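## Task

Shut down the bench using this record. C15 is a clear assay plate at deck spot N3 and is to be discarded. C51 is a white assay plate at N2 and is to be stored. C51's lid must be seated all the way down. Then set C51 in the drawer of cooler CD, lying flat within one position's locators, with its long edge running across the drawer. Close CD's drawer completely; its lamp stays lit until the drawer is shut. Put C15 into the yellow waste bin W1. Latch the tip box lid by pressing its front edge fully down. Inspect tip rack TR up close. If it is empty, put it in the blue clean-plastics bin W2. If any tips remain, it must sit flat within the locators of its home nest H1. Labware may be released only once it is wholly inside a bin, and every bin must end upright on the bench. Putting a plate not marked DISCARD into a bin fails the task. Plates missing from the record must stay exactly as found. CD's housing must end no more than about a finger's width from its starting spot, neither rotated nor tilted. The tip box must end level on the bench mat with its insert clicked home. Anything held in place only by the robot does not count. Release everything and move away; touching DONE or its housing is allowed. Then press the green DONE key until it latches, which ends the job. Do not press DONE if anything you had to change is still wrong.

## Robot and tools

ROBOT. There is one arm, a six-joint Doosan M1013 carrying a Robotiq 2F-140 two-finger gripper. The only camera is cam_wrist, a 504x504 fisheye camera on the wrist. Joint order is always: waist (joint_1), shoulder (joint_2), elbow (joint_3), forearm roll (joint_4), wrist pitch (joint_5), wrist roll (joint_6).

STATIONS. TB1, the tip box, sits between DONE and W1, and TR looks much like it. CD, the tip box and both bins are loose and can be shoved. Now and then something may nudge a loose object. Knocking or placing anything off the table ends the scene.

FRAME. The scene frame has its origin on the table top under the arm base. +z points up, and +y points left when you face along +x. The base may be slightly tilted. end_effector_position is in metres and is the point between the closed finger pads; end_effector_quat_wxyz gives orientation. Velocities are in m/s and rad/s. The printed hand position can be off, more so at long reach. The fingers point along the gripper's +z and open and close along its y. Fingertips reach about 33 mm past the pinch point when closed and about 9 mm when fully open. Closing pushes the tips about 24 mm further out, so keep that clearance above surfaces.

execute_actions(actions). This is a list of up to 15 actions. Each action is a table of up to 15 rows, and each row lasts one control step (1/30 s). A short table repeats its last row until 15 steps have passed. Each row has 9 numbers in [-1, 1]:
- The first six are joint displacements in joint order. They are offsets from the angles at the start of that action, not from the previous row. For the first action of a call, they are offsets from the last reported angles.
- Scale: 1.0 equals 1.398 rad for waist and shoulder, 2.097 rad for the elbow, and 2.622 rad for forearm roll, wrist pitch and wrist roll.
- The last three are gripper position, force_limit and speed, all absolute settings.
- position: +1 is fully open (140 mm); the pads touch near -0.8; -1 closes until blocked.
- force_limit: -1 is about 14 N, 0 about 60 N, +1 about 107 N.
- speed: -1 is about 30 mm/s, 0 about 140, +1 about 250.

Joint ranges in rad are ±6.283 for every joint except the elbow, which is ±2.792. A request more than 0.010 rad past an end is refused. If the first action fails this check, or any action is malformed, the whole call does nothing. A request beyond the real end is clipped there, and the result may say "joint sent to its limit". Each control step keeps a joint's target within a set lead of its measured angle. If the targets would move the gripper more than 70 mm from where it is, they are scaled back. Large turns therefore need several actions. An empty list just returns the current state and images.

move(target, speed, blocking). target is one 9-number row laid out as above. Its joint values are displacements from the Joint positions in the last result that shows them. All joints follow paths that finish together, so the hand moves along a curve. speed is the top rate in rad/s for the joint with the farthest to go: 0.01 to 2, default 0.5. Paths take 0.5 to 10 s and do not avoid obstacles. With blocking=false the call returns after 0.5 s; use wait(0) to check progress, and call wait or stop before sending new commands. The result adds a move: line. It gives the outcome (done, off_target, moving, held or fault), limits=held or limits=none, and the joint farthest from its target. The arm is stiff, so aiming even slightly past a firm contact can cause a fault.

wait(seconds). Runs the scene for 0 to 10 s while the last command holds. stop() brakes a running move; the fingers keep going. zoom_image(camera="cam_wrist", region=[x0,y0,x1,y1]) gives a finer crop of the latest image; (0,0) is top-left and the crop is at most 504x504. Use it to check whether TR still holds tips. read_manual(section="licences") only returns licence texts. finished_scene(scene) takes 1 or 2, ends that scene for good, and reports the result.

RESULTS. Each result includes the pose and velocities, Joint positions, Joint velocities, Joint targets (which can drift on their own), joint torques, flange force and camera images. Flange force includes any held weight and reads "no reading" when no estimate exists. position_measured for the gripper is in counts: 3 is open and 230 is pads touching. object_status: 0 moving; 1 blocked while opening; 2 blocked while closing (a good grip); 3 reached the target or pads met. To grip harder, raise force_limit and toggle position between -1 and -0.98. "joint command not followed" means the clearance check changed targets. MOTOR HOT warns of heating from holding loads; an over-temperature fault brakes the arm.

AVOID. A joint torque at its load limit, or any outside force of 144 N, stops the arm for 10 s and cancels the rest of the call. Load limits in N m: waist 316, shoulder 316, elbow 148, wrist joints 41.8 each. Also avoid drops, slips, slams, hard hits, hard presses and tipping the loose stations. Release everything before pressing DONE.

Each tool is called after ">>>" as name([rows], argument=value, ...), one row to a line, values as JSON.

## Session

>>> execute_actions(actions=[])

Scene clock: 0.00 s.
end_effector_position=(+0.3306, +0.1226, +0.1294) position_measured=3 object_status=3 end_effector_quat_wxyz=(+0.056, +0.545, +0.836, -0.020) end_effector_velocity=(+0.000, +0.000, +0.000) end_effector_angular_velocity=(+0.000, +0.000, +0.000)
Joint names: [waist, shoulder, elbow, forearm roll, wrist pitch, wrist roll]
Joint positions: [ 0.343 -0.048  2.461 -0.178  0.706  0.084]
Joint velocities: [ 0.     0.001 -0.001  0.     0.    -0.   ]
Joint torques (N m, as the joint torque sensors report them, + toward a larger angle): no reading
Flange force (N, the push that the arm receives, along the gripper's own x y z axes): no reading
Joint targets: [0.343 -0.048 2.461 -0.178 0.706 0.084]
camera_calibration (this result's frames):
cam_wrist: T_world_to_cam=[[0.978627, 0.203346, 0.030665, -0.350862], [0.162202, -0.854923, 0.492745, 0.00643162], [0.126414, -0.47724, -0.869633, 0.309177], [0, 0, 0, 1]] pos_world=[0.303236, 0.224396, 0.27646]

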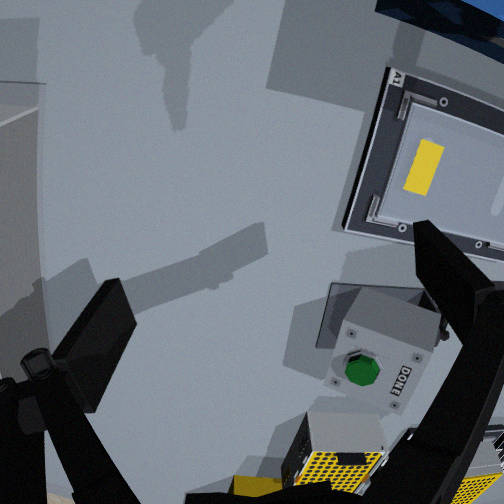

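>>> move(target=[-0.2454,0.0343,-0.506,0.068,0.395,-0.623,1,0,0], speed=0.9)

Scene clock: 7.10 s.
end_effector_position=(+0.5494, +0.0461, +0.6402) position_measured=3 object_status=3 end_effector_quat_wxyz=(+0.001, -0.000, +1.000, +0.001) end_effector_velocity=(+0.000, -0.000, +0.000) end_effector_angular_velocity=(-0.000, +0.000, +0.001)
Joint names: [waist, shoulder, elbow, forearm roll, wrist pitch, wrist roll]
Joint positions: [ 0.    -0.     1.4    0.001  1.741 -1.549]
Joint velocities: [-0.     0.001 -0.001 -0.     0.001 -0.001]
Joint torques (N m, as the joint torque sensors report them, + toward a larger angle): [  2.81 -44.19 -39.85   4.51  -0.23   0.46]
Flange force (N, the push that the arm receives, along the gripper's own x y z axes): [-7.4 -5.2 -3.8]
Joint targets: [0.000 -0.000 1.400 0.001 1.741 -1.549]
move: done; limits=none; farthest joint: the waist, 0.001 radians from its target (0.344 radians at the start)
camera_calibration (this result's frames):
cam_wrist: T_world_to_cam=[[0.208664, 0.97784, -0.0169915, -0.147252], [0.898335, -0.184772, 0.398565, -0.721156], [0.386593, -0.0984302, -0.916983, 0.559059], [0, 0, 0, 1]] pos_world=[0.462437, 0.0657676, 0.797573]

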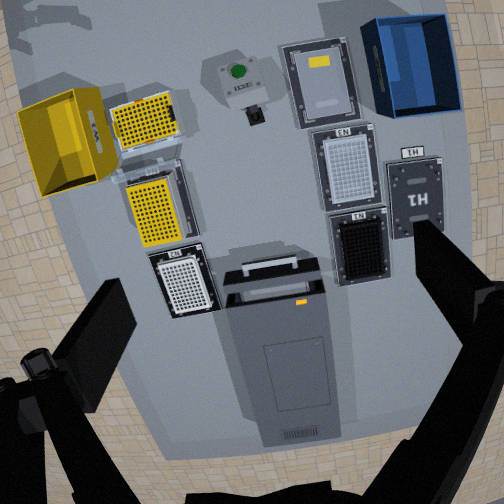

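>>> move(target=[0.186,0.1545,0.378,0,-0.385,0.106,0.5,-0.7,0], speed=0.8)

Scene clock: 14.47 s.
end_effector_position=(+0.4776, +0.1746, +0.1154) position_measured=66 object_status=3 end_effector_quat_wxyz=(+0.001, +0.009, +1.000, +0.001) end_effector_velocity=(-0.000, -0.001, -0.000) end_effector_angular_velocity=(+0.000, -0.001, -0.002)
Joint names: [waist, shoulder, elbow, forearm roll, wrist pitch, wrist roll]
Joint positions: [ 0.26   0.216  2.193  0.001  0.732 -1.271]
Joint velocities: [-0.001 -0.001  0.001  0.    -0.002  0.001]
Joint torques (N m, as the joint torque sensors report them, + toward a larger angle): [  2.06 -53.79 -26.36   3.09  -0.43   0.67]
Flange force (N, the push that the arm receives, along the gripper's own x y z axes): [-9.5 -2.4 3.7]
Joint targets: [0.260 0.216 2.193 0.001 0.732 -1.271]
move: done; limits=none; farthest joint: the waist, 0.000 radians from its target (0.260 radians at the start)
camera_calibration (this result's frames):
cam_wrist: T_world_to_cam=[[0.226637, 0.973835, -0.0167897, -0.274733], [0.894632, -0.201328, 0.398874, -0.419139], [0.385057, -0.10542, -0.916852, 0.120186], [0, 0, 0, 1]] pos_world=[0.390961, 0.19583, 0.272764]

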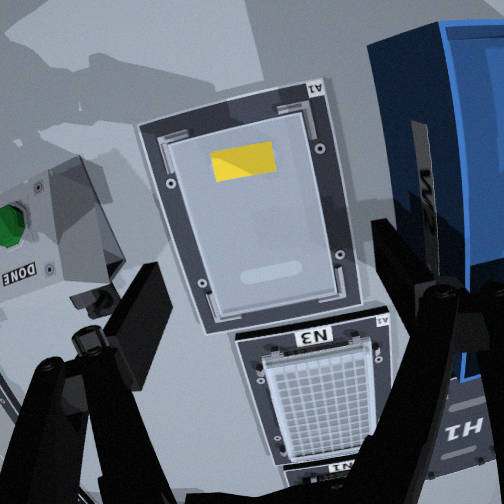

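>>> move(target=[-0.0093,0.0765,0.0215,0,-0.0576,-0.013,0.5,-0.7,0], speed=0.15)

Scene clock: 19.80 s.
end_effector_position=(+0.4764, +0.1675, +0.0459) position_measured=66 object_status=3 end_effector_quat_wxyz=(+0.001, -0.002, +1.000, +0.001) end_effector_velocity=(-0.000, +0.000, -0.001) end_effector_angular_velocity=(-0.001, +0.001, +0.002)
Joint names: [waist, shoulder, elbow, forearm roll, wrist pitch, wrist roll]
Joint positions: [ 0.247  0.323  2.238  0.001  0.581 -1.305]
Joint velocities: [ 0.001  0.001  0.    -0.001 -0.001 -0.   ]
Joint torques (N m, as the joint torque sensors report them, + toward a larger angle): [  1.98 -59.61 -22.13   2.62  -0.31   0.62]
Flange force (N, the push that the arm receives, along the gripper's own x y z axes): [-7.7 -2.8 6.3]
Joint targets: [0.247 0.323 2.238 0.001 0.581 -1.305]
move: done; limits=none; farthest joint: the waist, 0.000 radians from its target (0.013 radians at the start)
camera_calibration (this result's frames):
cam_wrist: T_world_to_cam=[[0.206118, 0.978373, -0.0173746, -0.259662], [0.899025, -0.182331, 0.398132, -0.397006], [0.386353, -0.0976822, -0.917164, 0.0542916], [0, 0, 0, 1]] pos_world=[0.389464, 0.186963, 0.203344]

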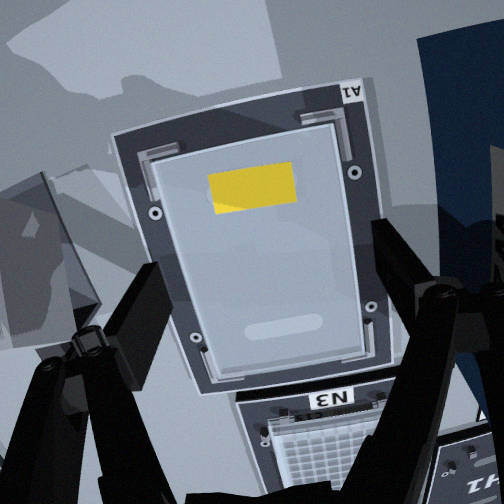

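>>> move(target=[0,0.0022,0.0004,0,-0.0015,0,-1,-0.7,-1], speed=0.02)

>>> move(target=[0,-0.0787,-0.0219,0,0.0591,0,-1,-0.7,-1], speed=0.25)

>>> move(target=[-0.387,0.2496,-0.346,0,0.1438,-0.199,-1,-0.7,-1], speed=0.5)

>>> move(target=[0,0.074,0.028,0,-0.0618,0,-1,-0.7,-1], speed=0.2)

Scene clock: 26.83 s.
end_effector_position=(+0.4764, +0.1675, +0.0441) position_measured=102 object_status=0 end_effector_quat_wxyz=(+0.001, -0.002, +1.000, +0.001) end_effector_velocity=(-0.001, +0.000, -0.000) end_effector_angular_velocity=(-0.000, +0.001, +0.000)
Joint names: [waist, shoulder, elbow, forearm roll, wrist pitch, wrist roll]
Joint positions: [ 0.247  0.326  2.238  0.001  0.577 -1.305]
Joint velocities: [ 0.     0.001  0.001  0.    -0.    -0.   ]
Joint torques (N m, as the joint torque sensors report them, + toward a larger angle): [  2.64 -48.5  -18.71   2.82  -1.97   0.55]
Flange force (N, the push that the arm receives, along the gripper's own x y z axes): [-2.4 -5.7 -18.5]
Joint targets: [0.247 0.326 2.238 0.001 0.577 -1.305]
move: done; limits=none; farthest joint: the waist, 0.000 radians from its target (0.000 radians at the start)
camera_calibration (this result's frames):
cam_wrist: T_world_to_cam=[[0.206104, 0.978376, -0.0173732, -0.259679], [0.899019, -0.182317, 0.398151, -0.396283], [0.386374, -0.0976796, -0.917155, 0.0526399], [0, 0, 0, 1]] pos_world=[0.389449, 0.186956, 0.201548]

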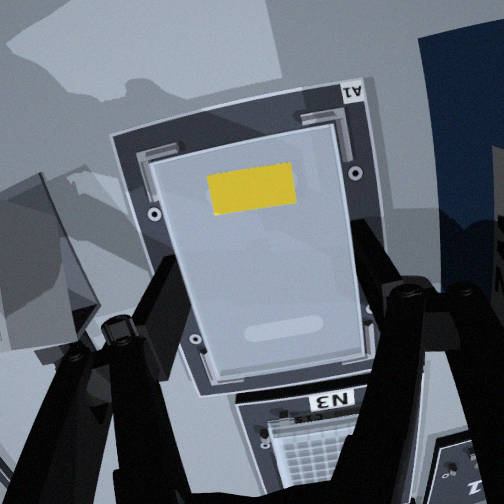

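Scene clock: 27.87 s.
end_effector_position=(+0.4798, +0.1684, +0.1154) position_measured=102 object_status=2 end_effector_quat_wxyz=(+0.001, -0.002, +1.000, +0.001) end_effector_velocity=(-0.000, -0.001, +0.001) end_effector_angular_velocity=(-0.001, -0.000, -0.000)
Joint names: [waist, shoulder, elbow, forearm roll, wrist pitch, wrist roll]
Joint positions: [ 0.247  0.216  2.193  0.001  0.732 -1.305]
Joint velocities: [-0.001 -0.002  0.001 -0.001  0.002  0.   ]
Joint torques (N m, as the joint torque sensors report them, + toward a larger angle): [  2.98 -51.92 -27.21   3.21  -0.39   0.57]
Flange force (N, the push that the arm receives, along the gripper's own x y z axes): [-5.4 -5.5 1.0]
Joint targets: [0.247 0.216 2.192 0.001 0.732 -1.305]
move: done; limits=none; farthest joint: the waist, 0.000 radians from its target (0.000 radians at the start)
camera_calibration (this result's frames):
cam_wrist: T_world_to_cam=[[0.206064, 0.978393, -0.0168489, -0.260063], [0.898656, -0.1824, 0.398933, -0.427505], [0.38724, -0.0973471, -0.916825, 0.116253], [0, 0, 0, 1]] pos_world=[0.392752, 0.187784, 0.272748]

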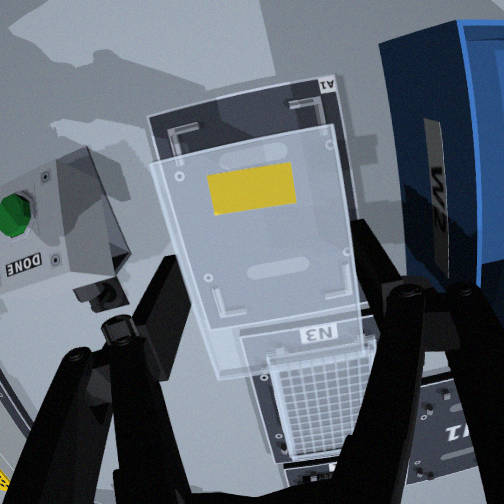

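Scene clock: 29.80 s.
end_effector_position=(+0.8115, -0.1903, +0.2000) position_measured=102 object_status=2 end_effector_quat_wxyz=(+0.001, +0.008, +1.000, +0.001) end_effector_velocity=(+0.000, -0.001, +0.000) end_effector_angular_velocity=(+0.000, -0.000, -0.000)
Joint names: [waist, shoulder, elbow, forearm roll, wrist pitch, wrist roll]
Joint positions: [-0.294  0.565  1.467  0.001  1.109 -1.827]
Joint velocities: [-0.001  0.    -0.002  0.     0.001 -0.001]
Joint torques (N m, as the joint torque sensors report them, + toward a larger angle): [  2.99 -95.13 -36.56   4.05  -0.38   0.59]
Flange force (N, the push that the arm receives, along the gripper's own x y z axes): [-4.6 -4.9 0.5]
Joint targets: [-0.294 0.565 1.467 0.001 1.109 -1.827]
move: done; limits=none; farthest joint: the waist, 0.001 radians from its target (0.542 radians at the start)
camera_calibration (this result's frames):
cam_wrist: T_world_to_cam=[[0.224802, 0.974251, -0.0173178, 0.00800702], [0.895018, -0.199427, 0.398963, -0.825012], [0.385236, -0.105187, -0.916803, 0.0306797], [0, 0, 0, 1]] pos_world=[0.724781, -0.169104, 0.357415]

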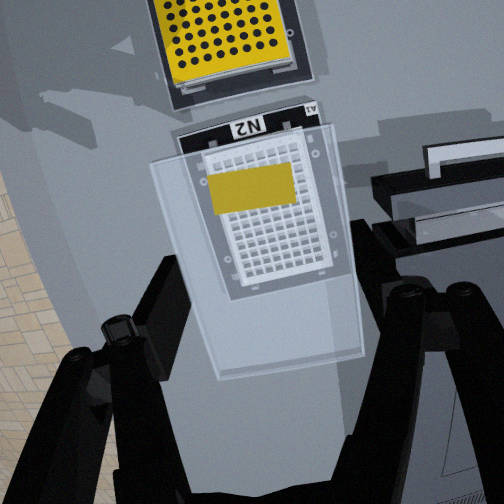

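Scene clock: 31.00 s.
end_effector_position=(+0.8170, -0.1916, +0.0855) position_measured=102 object_status=2 end_effector_quat_wxyz=(+0.001, +0.008, +1.000, +0.001) end_effector_velocity=(-0.001, -0.000, -0.002) end_effector_angular_velocity=(+0.000, +0.002, +0.000)
Joint names: [waist, shoulder, elbow, forearm roll, wrist pitch, wrist roll]
Joint positions: [-0.294  0.668  1.526  0.001  0.947 -1.827]
Joint velocities: [-0.     0.001  0.001 -0.    -0.    -0.   ]
Joint torques (N m, as the joint torque sensors report them, + toward a larger angle): [   2.9  -101.62  -33.18    3.74   -0.34    0.55]
Flange force (N, the push that the arm receives, along the gripper's own x y z axes): [-5.6 -5.5 2.9]
Joint targets: [-0.294 0.668 1.526 0.001 0.947 -1.827]
move: done; limits=none; farthest joint: the waist, 0.000 radians from its target (0.000 radians at the start)
camera_calibration (this result's frames):
cam_wrist: T_world_to_cam=[[0.224875, 0.974233, -0.0173641, 0.00601679], [0.895057, -0.199491, 0.398844, -0.784517], [0.385103, -0.105232, -0.916854, -0.0765097], [0, 0, 0, 1]] pos_world=[0.730298, -0.170417, 0.242856]

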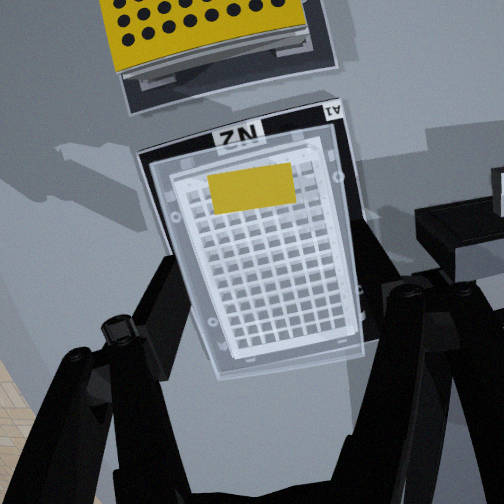

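>>> move(target=[0.0031,0.0255,-0.0111,0,-0.0048,-0.0195,-1,-0.7,-1], speed=0.06)

>>> zoom_image(camera="cam_wrist", region=[110,90,410,390])

Scene clock: 38.60 s.
end_effector_position=(+0.8304, -0.1915, +0.0659) position_measured=102 object_status=2 end_effector_quat_wxyz=(+0.001, -0.020, +1.000, +0.001) end_effector_velocity=(+0.000, +0.000, +0.000) end_effector_angular_velocity=(+0.000, -0.000, +0.001)
Joint names: [waist, shoulder, elbow, forearm roll, wrist pitch, wrist roll]
Joint positions: [-0.289  0.704  1.502  0.001  0.934 -1.878]
Joint velocities: [ 0.001  0.    -0.001  0.     0.    -0.001]
Joint torques (N m, as the joint torque sensors report them, + toward a larger angle): [   2.81 -104.57  -32.4     3.71   -0.33    0.64]
Flange force (N, the push that the arm receives, along the gripper's own x y z axes): [-7.2 -5.6 2.8]
Joint targets: [-0.289 0.704 1.502 0.001 0.934 -1.878]
move: done; limits=none; farthest joint: the waist, 0.000 radians from its target (0.004 radians at the start)
camera_calibration (this result's frames):
cam_wrist: T_world_to_cam=[[0.170613, 0.985183, -0.0174918, 0.0497074], [0.904599, -0.14957, 0.399161, -0.787145], [0.39063, -0.0839251, -0.916714, -0.100121], [0, 0, 0, 1]] pos_world=[0.74268, -0.175107, 0.223285]

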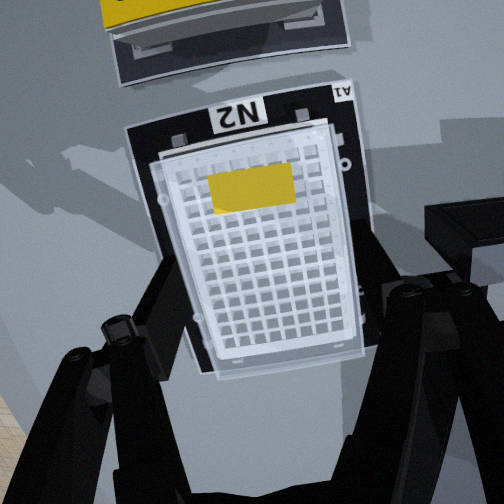

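Region (110, 90, 410, 390) of cam_wrist's 504x504 image, scaled by 1.680, with more detail than that image has.

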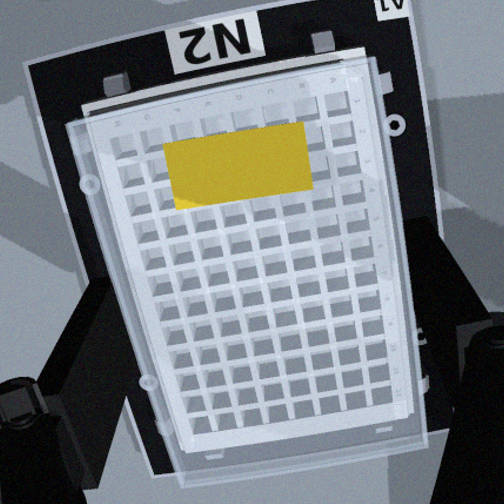

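>>> move(target=[-0.0005,0.0034,0.0038,0,-0.0045,0.003,-1,-0.7,-1], speed=0.02)

>>> zoom_image(camera="cam_wrist", region=[110,90,410,390])

Scene clock: 45.03 s.
end_effector_position=(+0.8281, -0.1914, +0.0584) position_measured=102 object_status=2 end_effector_quat_wxyz=(+0.001, -0.015, +1.000, +0.001) end_effector_velocity=(-0.000, +0.001, -0.001) end_effector_angular_velocity=(+0.000, +0.002, +0.001)
Joint names: [waist, shoulder, elbow, forearm roll, wrist pitch, wrist roll]
Joint positions: [-0.29   0.708  1.51   0.001  0.923 -1.87 ]
Joint velocities: [ 0.001  0.001  0.    -0.001  0.001  0.   ]
Joint torques (N m, as the joint torque sensors report them, + toward a larger angle): [   3.64 -103.46  -31.87    3.62   -0.46    0.45]
Flange force (N, the push that the arm receives, along the gripper's own x y z axes): [-6.2 -5.8 1.7]
Joint targets: [-0.290 0.708 1.510 0.001 0.923 -1.870]
move: done; limits=none; farthest joint: the waist, 0.000 radians from its target (0.000 radians at the start)
camera_calibration (this result's frames):
cam_wrist: T_world_to_cam=[[0.178986, 0.983698, -0.0173988, 0.0427082], [0.903646, -0.157375, 0.398319, -0.782655], [0.389087, -0.0870157, -0.917082, -0.105428], [0, 0, 0, 1]] pos_world=[0.74062, -0.174356, 0.215803]

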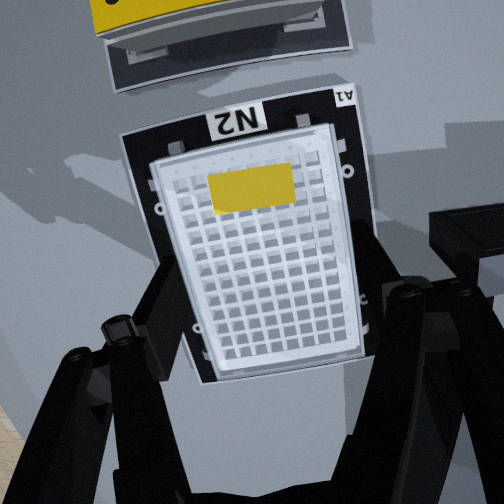

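Region (110, 90, 410, 390) of cam_wrist's 504x504 image, scaled by 1.680, with more detail than that image has.

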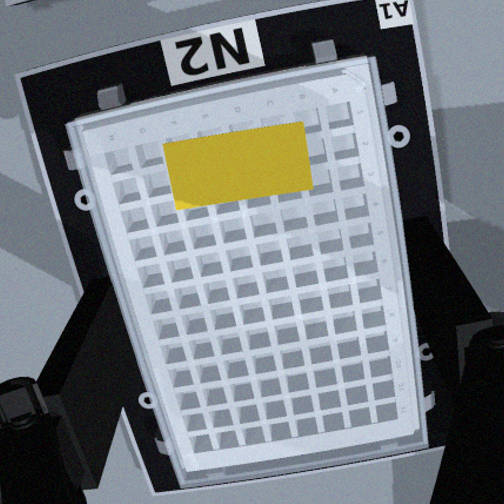

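+0.7 mm x, then down.

>>> move(target=[0,0.0026,-0.0002,0,-0.0012,0,-1,-0.7,-1], speed=0.01)

>>> move(target=[0,0.0013,0.0004,0,-0.001,0,-1,-0.7,-1], speed=0.01)

Scene clock: 52.10 s.
end_effector_position=(+0.8287, -0.1916, +0.0555) position_measured=102 object_status=2 end_effector_quat_wxyz=(+0.001, -0.015, +1.000, +0.001) end_effector_velocity=(-0.001, -0.000, -0.001) end_effector_angular_velocity=(+0.000, +0.001, -0.000)
Joint names: [waist, shoulder, elbow, forearm roll, wrist pitch, wrist roll]
Joint positions: [-0.29   0.712  1.51   0.001  0.919 -1.87 ]
Joint velocities: [-0.     0.     0.001 -0.    -0.     0.   ]
Joint torques (N m, as the joint torque sensors report them, + toward a larger angle): [   3.62 -104.17  -32.72    3.62   -0.26    0.62]
Flange force (N, the push that the arm receives, along the gripper's own x y z axes): [-4.2 -6.1 3.1]
Joint targets: [-0.290 0.712 1.510 0.001 0.919 -1.870]
move: done; limits=none; farthest joint: the waist, 0.000 radians from its target (0.000 radians at the start)
camera_calibration (this result's frames):
cam_wrist: T_world_to_cam=[[0.179034, 0.983689, -0.0173936, 0.042669], [0.903666, -0.157428, 0.398253, -0.782074], [0.389019, -0.0870188, -0.917111, -0.108252], [0, 0, 0, 1]] pos_world=[0.741206, -0.174513, 0.212926]

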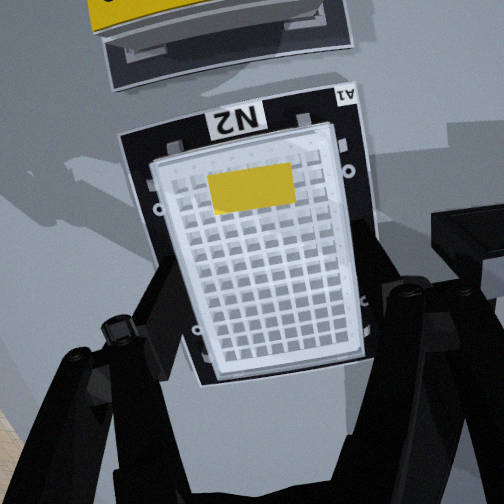

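Scene clock: 52.80 s.
end_effector_position=(+0.8286, -0.1916, +0.0537) position_measured=102 object_status=2 end_effector_quat_wxyz=(+0.001, -0.015, +1.000, +0.001) end_effector_velocity=(+0.000, -0.000, +0.001) end_effector_angular_velocity=(-0.000, -0.001, -0.000)
Joint names: [waist, shoulder, elbow, forearm roll, wrist pitch, wrist roll]
Joint positions: [-0.29   0.714  1.511  0.001  0.917 -1.87 ]
Joint velocities: [-0.    -0.    -0.001  0.    -0.    -0.   ]
Joint torques (N m, as the joint torque sensors report them, + toward a larger angle): [  3.26 -94.89 -30.03   4.02  -1.37   0.51]
Flange force (N, the push that the arm receives, along the gripper's own x y z axes): [-0.2 -4.6 -8.7]
Joint targets: [-0.290 0.714 1.511 0.001 0.917 -1.870]
move: done; limits=none; farthest joint: the waist, 0.000 radians from its target (0.000 radians at the start)
camera_calibration (this result's frames):
cam_wrist: T_world_to_cam=[[0.179036, 0.983689, -0.0173984, 0.0426294], [0.903649, -0.157424, 0.398292, -0.781306], [0.389057, -0.0870308, -0.917093, -0.109944], [0, 0, 0, 1]] pos_world=[0.741168, -0.174499, 0.211101]

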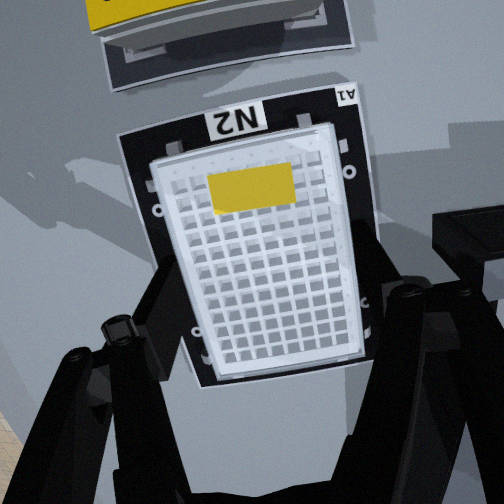

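>>> move(target=[0,0.0005,0,0,0,0,0.45,-0.7,-1])

>>> move(target=[0,-0.134,0.0384,0,0.0406,0,0.45,-0.7,0], speed=0.3)

>>> move(target=[0.1617,0,0,0,0,-0.5015,-0.45,-0.3,0], speed=0.9)

Scene clock: 64.90 s.
end_effector_position=(+0.8285, -0.1916, +0.0531) position_measured=72 object_status=0 end_effector_quat_wxyz=(+0.001, -0.015, +1.000, +0.001) end_effector_velocity=(-0.000, +0.000, -0.002) end_effector_angular_velocity=(+0.001, +0.002, -0.000)
Joint names: [waist, shoulder, elbow, forearm roll, wrist pitch, wrist roll]
Joint positions: [-0.29   0.714  1.511  0.001  0.917 -1.87 ]
Joint velocities: [ 0.     0.002 -0.001  0.001  0.    -0.   ]
Joint torques (N m, as the joint torque sensors report them, + toward a larger angle): [   2.49 -104.72  -32.81    3.49   -0.44    0.59]
Flange force (N, the push that the arm receives, along the gripper's own x y z axes): [-5.3 -4.9 4.3]
Joint targets: [-0.290 0.714 1.511 0.001 0.917 -1.870]
move: done; limits=none; farthest joint: the waist, 0.000 radians from its target (0.000 radians at the start)
camera_calibration (this result's frames):
cam_wrist: T_world_to_cam=[[0.179023, 0.983692, -0.0173373, 0.0426136], [0.903915, -0.157496, 0.397658, -0.781142], [0.388442, -0.0868615, -0.91737, -0.109876], [0, 0, 0, 1]] pos_world=[0.741138, -0.174489, 0.210569]

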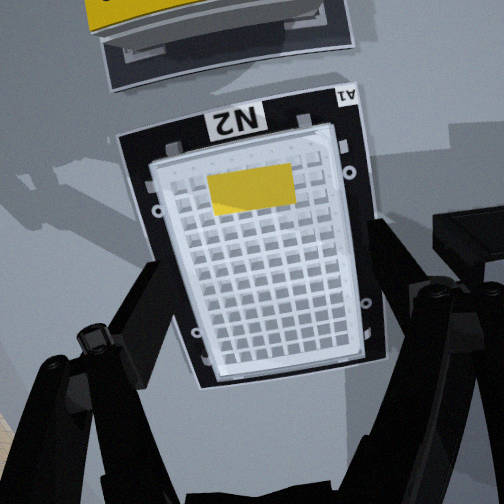

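Scene clock: 65.93 s.
end_effector_position=(+0.7701, -0.1757, +0.1696) position_measured=72 object_status=3 end_effector_quat_wxyz=(+0.001, -0.015, +1.000, +0.001) end_effector_velocity=(-0.001, +0.001, +0.001) end_effector_angular_velocity=(+0.001, +0.000, +0.000)
Joint names: [waist, shoulder, elbow, forearm roll, wrist pitch, wrist roll]
Joint positions: [-0.29   0.527  1.591  0.001  1.023 -1.87 ]
Joint velocities: [ 0.001 -0.002  0.001  0.001  0.001  0.   ]
Joint torques (N m, as the joint torque sensors report them, + toward a larger angle): [  2.55 -90.86 -35.93   3.92  -0.59   0.53]
Flange force (N, the push that the arm receives, along the gripper's own x y z axes): [-2.8 -4.4 2.0]
Joint targets: [-0.290 0.527 1.591 0.001 1.023 -1.870]
move: done; limits=none; farthest joint: the shoulder, 0.001 radians from its target (0.188 radians at the start)
camera_calibration (this result's frames):
cam_wrist: T_world_to_cam=[[0.178978, 0.9837, -0.0173287, 0.0395599], [0.9038, -0.15743, 0.397945, -0.772117], [0.388731, -0.0868851, -0.917245, 0.020863], [0, 0, 0, 1]] pos_world=[0.68265, -0.158657, 0.327083]

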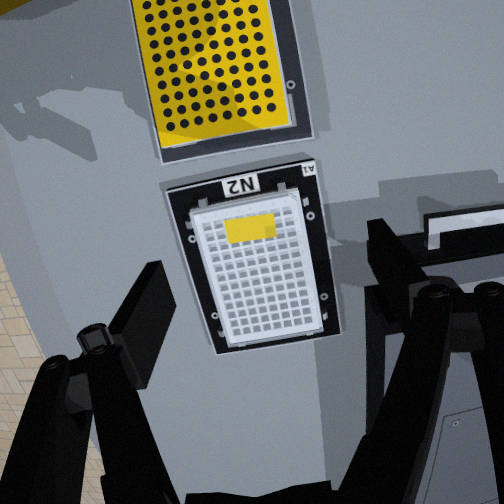

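Scene clock: 67.97 s.
end_effector_position=(+0.7898, +0.0014, +0.1700) position_measured=186 object_status=3 end_effector_quat_wxyz=(-0.001, +0.707, -0.707, -0.000) end_effector_velocity=(-0.001, +0.001, +0.001) end_effector_angular_velocity=(-0.001, -0.000, +0.004)
Joint names: [waist, shoulder, elbow, forearm roll, wrist pitch, wrist roll]
Joint positions: [-0.064  0.527  1.591  0.001  1.023 -3.185]
Joint velocities: [ 0.001 -0.002  0.002 -0.001 -0.    -0.002]
Joint torques (N m, as the joint torque sensors report them, + toward a larger angle): [  3.59 -90.01 -35.23   3.88  -0.47   0.29]
Flange force (N, the push that the arm receives, along the gripper's own x y z axes): [4.5 -3.9 0.5]
Joint targets: [-0.064 0.527 1.591 0.001 1.023 -3.185]
move: done; limits=none; farthest joint: the waist, 0.000 radians from its target (0.226 radians at the start)
camera_calibration (this result's frames):
cam_wrist: T_world_to_cam=[[-0.977799, 0.208547, -0.0204275, 0.777064], [0.183251, 0.898313, 0.399316, -0.194801], [0.101626, 0.386708, -0.916586, 0.254887], [0, 0, 0, 1]] pos_world=[0.769606, -0.0856287, 0.327286]

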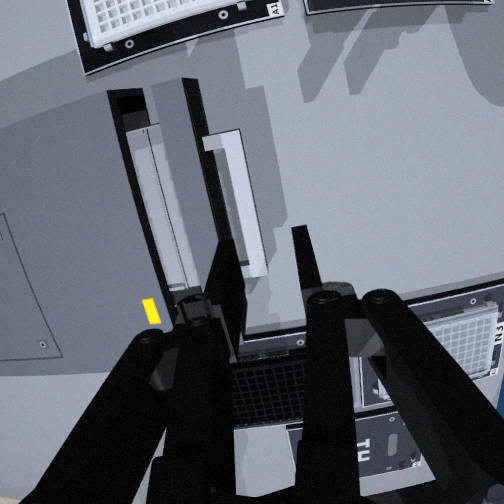

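>>> move(target=[0,0.048,-0.006,0,-0.0208,0,0.08,-0.3,0], speed=0.1)

Scene clock: 74.93 s.
end_effector_position=(+0.8085, +0.0007, +0.1223) position_measured=119 object_status=3 end_effector_quat_wxyz=(-0.001, +0.707, -0.707, -0.000) end_effector_velocity=(+0.001, +0.001, -0.002) end_effector_angular_velocity=(+0.000, +0.001, +0.000)
Joint names: [waist, shoulder, elbow, forearm roll, wrist pitch, wrist roll]
Joint positions: [-0.064  0.594  1.579  0.001  0.969 -3.185]
Joint velocities: [ 0.001  0.003 -0.001  0.    -0.001  0.001]
Joint torques (N m, as the joint torque sensors report them, + toward a larger angle): [  3.1  -97.56 -33.88   3.75  -0.36   0.63]
Flange force (N, the push that the arm receives, along the gripper's own x y z axes): [4.2 -8.7 4.8]
Joint targets: [-0.064 0.594 1.579 0.001 0.969 -3.185]
move: done; limits=none; farthest joint: the waist, 0.000 radians from its target (0.000 radians at the start)
camera_calibration (this result's frames):
cam_wrist: T_world_to_cam=[[-0.977803, 0.208525, -0.0204631, 0.794521], [0.183219, 0.898324, 0.399304, -0.178565], [0.101648, 0.386692, -0.91659, 0.209597], [0, 0, 0, 1]] pos_world=[0.788296, -0.0863179, 0.279675]

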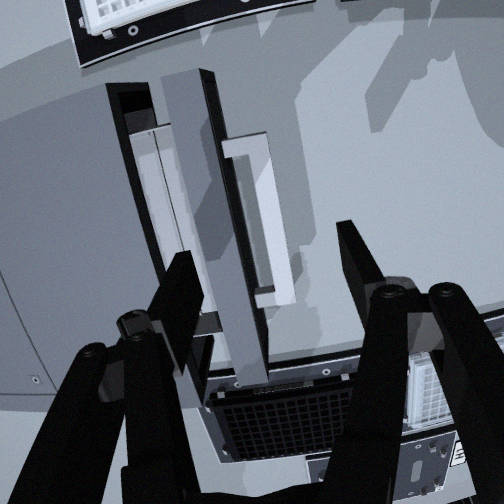

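>>> move(target=[0,0.0165,0.0057,0,-0.0133,0,0.08,-0.3,0], speed=0.04)

>>> move(target=[0,-0.1323,0.1526,0,-0.0516,0,0.08,-0.3,0], speed=0.1)

>>> move(target=[0,0,0,0,0,0,0.2,-0.3,0])

>>> move(target=[0,-0.0887,-0.073,0,0.1056,0,0.2,-0.3,0], speed=0.3)

Scene clock: 82.30 s.
end_effector_position=(+0.8089, +0.0007, +0.0983) position_measured=119 object_status=3 end_effector_quat_wxyz=(-0.001, +0.707, -0.707, -0.000) end_effector_velocity=(+0.001, -0.000, -0.000) end_effector_angular_velocity=(-0.000, -0.002, +0.000)
Joint names: [waist, shoulder, elbow, forearm roll, wrist pitch, wrist roll]
Joint positions: [-0.064  0.617  1.591  0.001  0.934 -3.185]
Joint velocities: [-0.     0.    -0.    -0.    -0.003 -0.   ]
Joint torques (N m, as the joint torque sensors report them, + toward a larger angle): [  3.35 -96.1  -33.27   3.74  -0.43   0.47]
Flange force (N, the push that the arm receives, along the gripper's own x y z axes): [4.8 -4.4 1.8]
Joint targets: [-0.064 0.617 1.591 0.001 0.934 -3.185]
move: done; limits=none; farthest joint: the waist, 0.000 radians from its target (0.000 radians at the start)
camera_calibration (this result's frames):
cam_wrist: T_world_to_cam=[[-0.977792, 0.208591, -0.0203251, 0.79437], [0.183337, 0.898315, 0.399272, -0.169135], [0.101543, 0.386679, -0.916607, 0.187626], [0, 0, 0, 1]] pos_world=[0.788685, -0.0863134, 0.255656]

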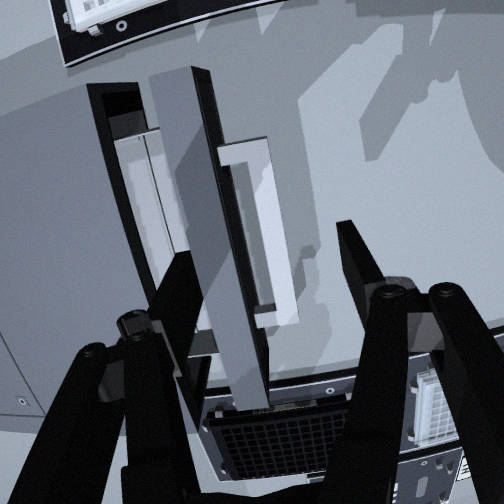

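Scene clock: 85.83 s.
end_effector_position=(+0.6612, +0.0069, +0.0980) position_measured=119 object_status=3 end_effector_quat_wxyz=(-0.001, +0.707, -0.707, -0.000) end_effector_velocity=(-0.000, -0.000, +0.001) end_effector_angular_velocity=(-0.001, -0.002, +0.001)
Joint names: [waist, shoulder, elbow, forearm roll, wrist pitch, wrist roll]
Joint positions: [-0.064  0.432  1.911  0.001  0.799 -3.185]
Joint velocities: [-0.    -0.002  0.001 -0.001 -0.001 -0.   ]
Joint torques (N m, as the joint torque sensors report them, + toward a larger angle): [  3.72 -74.24 -27.72   3.32   0.59   0.45]
Flange force (N, the push that the arm receives, along the gripper's own x y z axes): [6.2 -5.0 1.0]
Joint targets: [-0.064 0.432 1.911 0.001 0.799 -3.185]
move: done; limits=none; farthest joint: the elbow, 0.001 radians from its target (0.320 radians at the start)
camera_calibration (this result's frames):
cam_wrist: T_world_to_cam=[[-0.977774, 0.208653, -0.0205442, 0.648623], [0.183311, 0.898328, 0.399254, -0.147486], [0.101761, 0.386614, -0.91661, 0.199831], [0, 0, 0, 1]] pos_world=[0.640907, -0.0801041, 0.255376]

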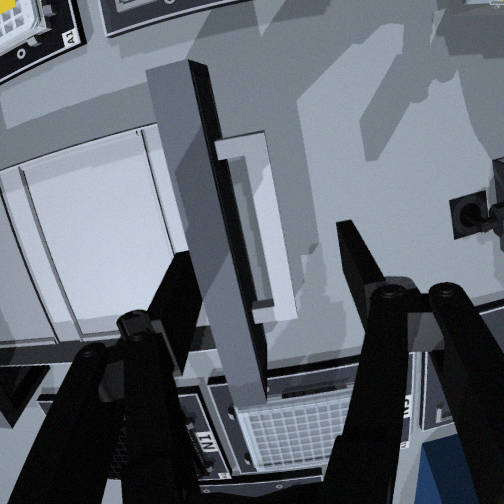

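Scene clock: 86.33 s.
end_effector_position=(+0.6611, +0.0069, +0.0980) position_measured=104 object_status=3 end_effector_quat_wxyz=(-0.001, +0.707, -0.707, -0.000) end_effector_velocity=(+0.002, -0.000, +0.001) end_effector_angular_velocity=(+0.001, -0.004, -0.002)
Joint names: [waist, shoulder, elbow, forearm roll, wrist pitch, wrist roll]
Joint positions: [-0.064  0.432  1.911  0.001  0.799 -3.185]
Joint velocities: [-0.001 -0.001 -0.003  0.002 -0.    -0.   ]
Joint torques (N m, as the joint torque sensors report them, + toward a larger angle): [  3.46 -76.09 -29.63   3.2   -0.36   0.63]
Flange force (N, the push that the arm receives, along the gripper's own x y z axes): [6.2 -4.2 2.3]
Joint targets: [-0.064 0.432 1.911 0.001 0.799 -3.185]
move: done; limits=none; farthest joint: the waist, 0.000 radians from its target (0.000 radians at the start)
camera_calibration (this result's frames):
cam_wrist: T_world_to_cam=[[-0.977775, 0.208653, -0.0204976, 0.64858], [0.18333, 0.898327, 0.399247, -0.147484], [0.101718, 0.386616, -0.916614, 0.199846], [0, 0, 0, 1]] pos_world=[0.640875, -0.0801028, 0.255359]

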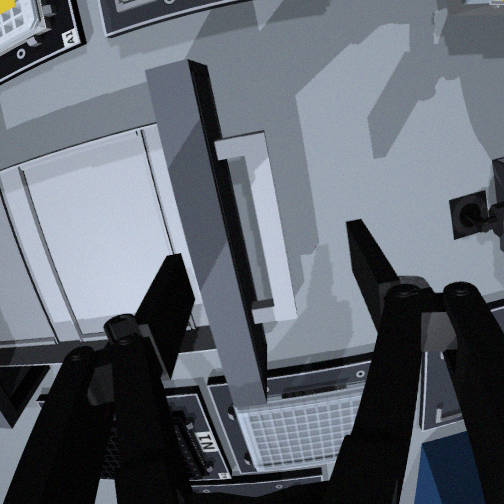

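Scene clock: 87.70 s.
end_effector_position=(+0.6808, +0.0058, +0.2503) position_measured=104 object_status=3 end_effector_quat_wxyz=(-0.001, +0.707, -0.707, -0.000) end_effector_velocity=(+0.001, +0.000, +0.001) end_effector_angular_velocity=(+0.000, -0.002, -0.000)
Joint names: [waist, shoulder, elbow, forearm roll, wrist pitch, wrist roll]
Joint positions: [-0.064  0.308  1.758  0.001  1.076 -3.185]
Joint velocities: [ 0.    -0.    -0.002  0.    -0.     0.   ]
Joint torques (N m, as the joint torque sensors report them, + toward a larger angle): [  2.7  -70.94 -36.86   3.98  -0.28   0.55]
Flange force (N, the push that the arm receives, along the gripper's own x y z axes): [4.5 -3.6 1.7]
Joint targets: [-0.064 0.308 1.757 0.001 1.076 -3.185]
move: done; limits=none; farthest joint: the waist, 0.000 radians from its target (0.000 radians at the start)
camera_calibration (this result's frames):
cam_wrist: T_world_to_cam=[[-0.977799, 0.20852, -0.0207194, 0.671215], [0.183107, 0.898316, 0.399375, -0.210798], [0.10189, 0.386714, -0.916554, 0.337653], [0, 0, 0, 1]] pos_world=[0.660508, -0.0811739, 0.407571]

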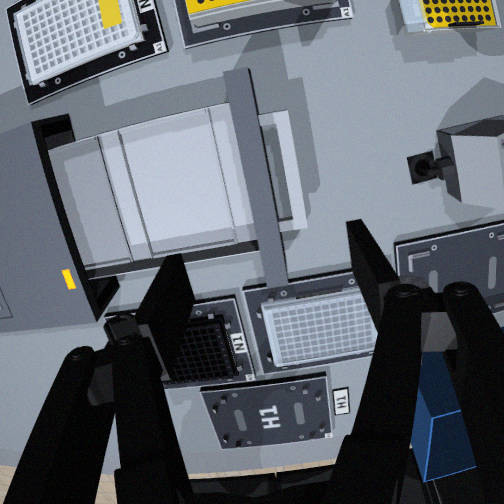

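>>> move(target=[-0.1617,0.1567,-0.0796,0,-0.0202,0.5015,0.45,-0.5,0], speed=0.9)

>>> move(target=[0,0.1335,-0.0384,0,-0.0406,0,0.45,-0.5,0], speed=0.25)

>>> move(target=[0,0.0034,0.001,0,-0.0026,0,0.45,-0.5,0], speed=0.02)

>>> move(target=[0,0,0,0,0,0,-1,-0.5,-1])

>>> move(target=[0,-0.03,-0.009,0,0.0232,0,-1,-0.5,-1], speed=0.1)

Scene clock: 98.60 s.
end_effector_position=(+0.7706, -0.1759, +0.1698) position_measured=72 object_status=3 end_effector_quat_wxyz=(+0.001, -0.015, +1.000, +0.001) end_effector_velocity=(+0.000, -0.001, +0.001) end_effector_angular_velocity=(-0.000, -0.001, -0.002)
Joint names: [waist, shoulder, elbow, forearm roll, wrist pitch, wrist roll]
Joint positions: [-0.29   0.527  1.591  0.001  1.023 -1.87 ]
Joint velocities: [-0.002 -0.001 -0.001 -0.     0.     0.001]
Joint torques (N m, as the joint torque sensors report them, + toward a larger angle): [  2.76 -89.59 -35.56   3.77  -0.32   0.52]
Flange force (N, the push that the arm receives, along the gripper's own x y z axes): [-1.6 -5.0 1.0]
Joint targets: [-0.290 0.527 1.591 0.001 1.023 -1.870]
move: done; limits=none; farthest joint: the waist, 0.000 radians from its target (0.226 radians at the start)
camera_calibration (this result's frames):
cam_wrist: T_world_to_cam=[[0.178999, 0.983695, -0.0174289, 0.0396147], [0.903364, -0.157312, 0.398983, -0.772546], [0.389735, -0.0871621, -0.916793, 0.0198869], [0, 0, 0, 1]] pos_world=[0.683049, -0.158767, 0.327155]

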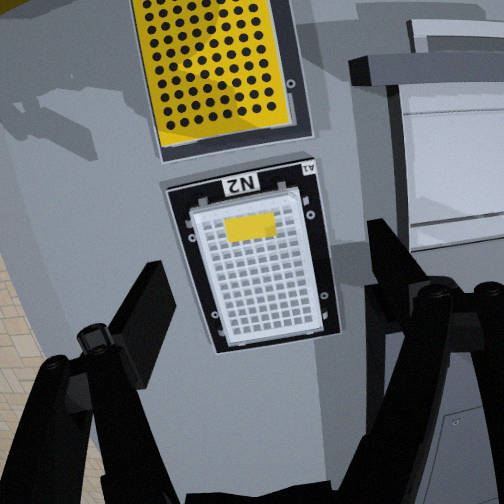

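Scene clock: 99.73 s.
end_effector_position=(+0.8292, -0.1918, +0.0538) position_measured=72 object_status=3 end_effector_quat_wxyz=(+0.001, -0.015, +1.000, +0.001) end_effector_velocity=(+0.000, +0.001, -0.001) end_effector_angular_velocity=(+0.001, +0.000, +0.000)
Joint names: [waist, shoulder, elbow, forearm roll, wrist pitch, wrist roll]
Joint positions: [-0.29   0.714  1.51   0.001  0.916 -1.87 ]
Joint velocities: [ 0.     0.001 -0.     0.001 -0.    -0.   ]
Joint torques (N m, as the joint torque sensors report them, + toward a larger angle): [   2.34 -102.93  -32.68    3.68   -0.58    0.61]
Flange force (N, the push that the arm receives, along the gripper's own x y z axes): [-3.2 -3.9 0.8]
Joint targets: [-0.290 0.714 1.510 0.001 0.916 -1.870]
move: done; limits=none; farthest joint: the waist, 0.000 radians from its target (0.000 radians at the start)
camera_calibration (this result's frames):
cam_wrist: T_world_to_cam=[[0.179087, 0.983678, -0.0174996, 0.0426532], [0.903208, -0.157333, 0.399326, -0.781585], [0.390054, -0.0873199, -0.916642, -0.110971], [0, 0, 0, 1]] pos_world=[0.74158, -0.174616, 0.211133]

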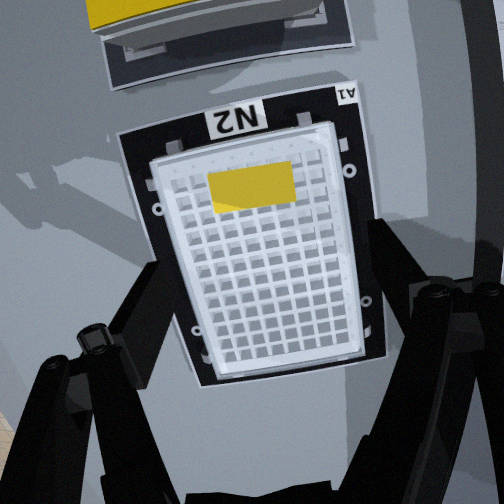

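Scene clock: 100.43 s.
end_effector_position=(+0.8291, -0.1917, +0.0489) position_measured=72 object_status=3 end_effector_quat_wxyz=(+0.001, -0.015, +1.000, +0.001) end_effector_velocity=(-0.000, +0.000, -0.000) end_effector_angular_velocity=(+0.000, +0.000, -0.000)
Joint names: [waist, shoulder, elbow, forearm roll, wrist pitch, wrist roll]
Joint positions: [-0.29   0.719  1.512  0.001  0.909 -1.87 ]
Joint velocities: [ 0.    -0.     0.001  0.    -0.    -0.   ]
Joint torques (N m, as the joint torque sensors report them, + toward a larger angle): [   3.31 -103.73  -32.53    3.51   -0.23    0.5 ]
Flange force (N, the push that the arm receives, along the gripper's own x y z axes): [-2.9 -5.4 1.5]
Joint targets: [-0.290 0.719 1.512 0.001 0.909 -1.870]
move: done; limits=none; farthest joint: the waist, 0.000 radians from its target (0.000 radians at the start)
camera_calibration (this result's frames):
cam_wrist: T_world_to_cam=[[0.17909, 0.983677, -0.0174996, 0.0425452], [0.903219, -0.157338, 0.399299, -0.779516], [0.390028, -0.0873164, -0.916654, -0.115422], [0, 0, 0, 1]] pos_world=[0.741472, -0.174577, 0.206202]

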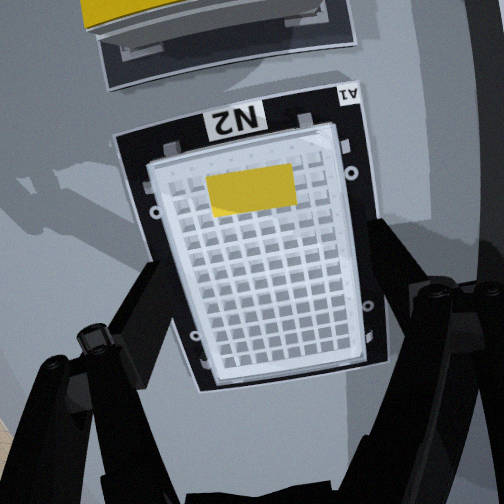

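Scene clock: 101.27 s.
end_effector_position=(+0.8291, -0.1917, +0.0489) position_measured=103 object_status=0 end_effector_quat_wxyz=(+0.001, -0.015, +1.000, +0.001) end_effector_velocity=(+0.000, -0.000, -0.000) end_effector_angular_velocity=(+0.000, -0.000, -0.001)
Joint names: [waist, shoulder, elbow, forearm roll, wrist pitch, wrist roll]
Joint positions: [-0.29   0.719  1.512  0.001  0.909 -1.87 ]
Joint velocities: [-0.001  0.001 -0.001  0.     0.     0.   ]
Joint torques (N m, as the joint torque sensors report them, + toward a larger angle): [  5.44 -91.08 -27.31   4.39  -1.47   0.52]
Flange force (N, the push that the arm receives, along the gripper's own x y z axes): [-0.9 -7.2 -13.8]
Joint targets: [-0.290 0.719 1.512 0.001 0.909 -1.870]
move: done; limits=none; farthest joint: the waist, 0.000 radians from its target (0.000 radians at the start)
camera_calibration (this result's frames):
cam_wrist: T_world_to_cam=[[0.179082, 0.983678, -0.0175103, 0.0425559], [0.903221, -0.157327, 0.399299, -0.779511], [0.390027, -0.0873229, -0.916654, -0.115431], [0, 0, 0, 1]] pos_world=[0.741471, -0.174579, 0.206193]

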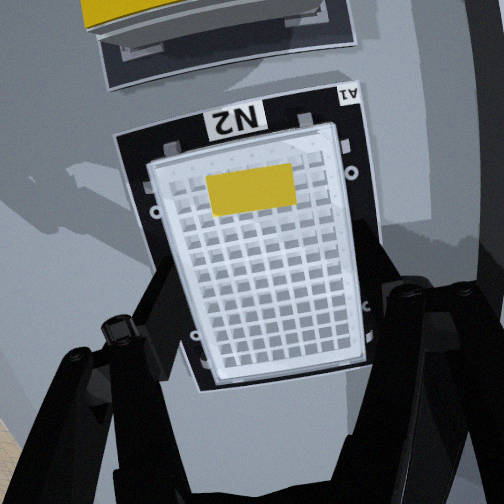

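Scene clock: 102.20 s.
end_effector_position=(+0.8291, -0.1918, +0.0930) position_measured=103 object_status=2 end_effector_quat_wxyz=(+0.001, -0.015, +1.000, +0.001) end_effector_velocity=(+0.001, -0.001, +0.003) end_effector_angular_velocity=(-0.000, -0.003, -0.001)
Joint names: [waist, shoulder, elbow, forearm roll, wrist pitch, wrist roll]
Joint positions: [-0.29   0.677  1.493  0.001  0.97  -1.87 ]
Joint velocities: [-0.    -0.002 -0.002  0.001  0.001 -0.   ]
Joint torques (N m, as the joint torque sensors report them, + toward a larger angle): [   3.34 -100.43  -34.59    3.77   -0.59    0.63]
Flange force (N, the push that the arm receives, along the gripper's own x y z axes): [-0.7 -4.9 0.3]
Joint targets: [-0.290 0.677 1.493 0.001 0.970 -1.870]
move: done; limits=none; farthest joint: the waist, 0.000 radians from its target (0.000 radians at the start)
camera_calibration (this result's frames):
cam_wrist: T_world_to_cam=[[0.179048, 0.983685, -0.0174916, 0.0434403], [0.903237, -0.157305, 0.399271, -0.797167], [0.390005, -0.0872876, -0.916666, -0.0749859], [0, 0, 0, 1]] pos_world=[0.741498, -0.174676, 0.250308]

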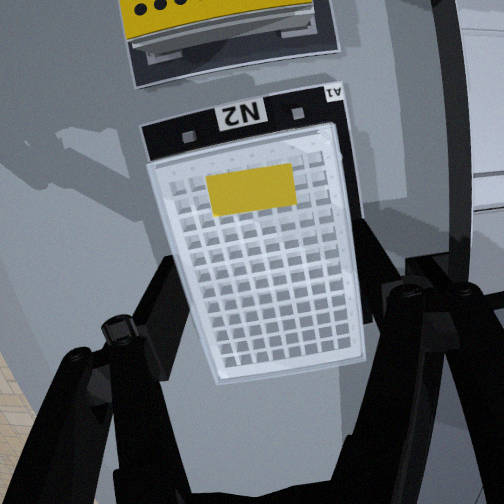

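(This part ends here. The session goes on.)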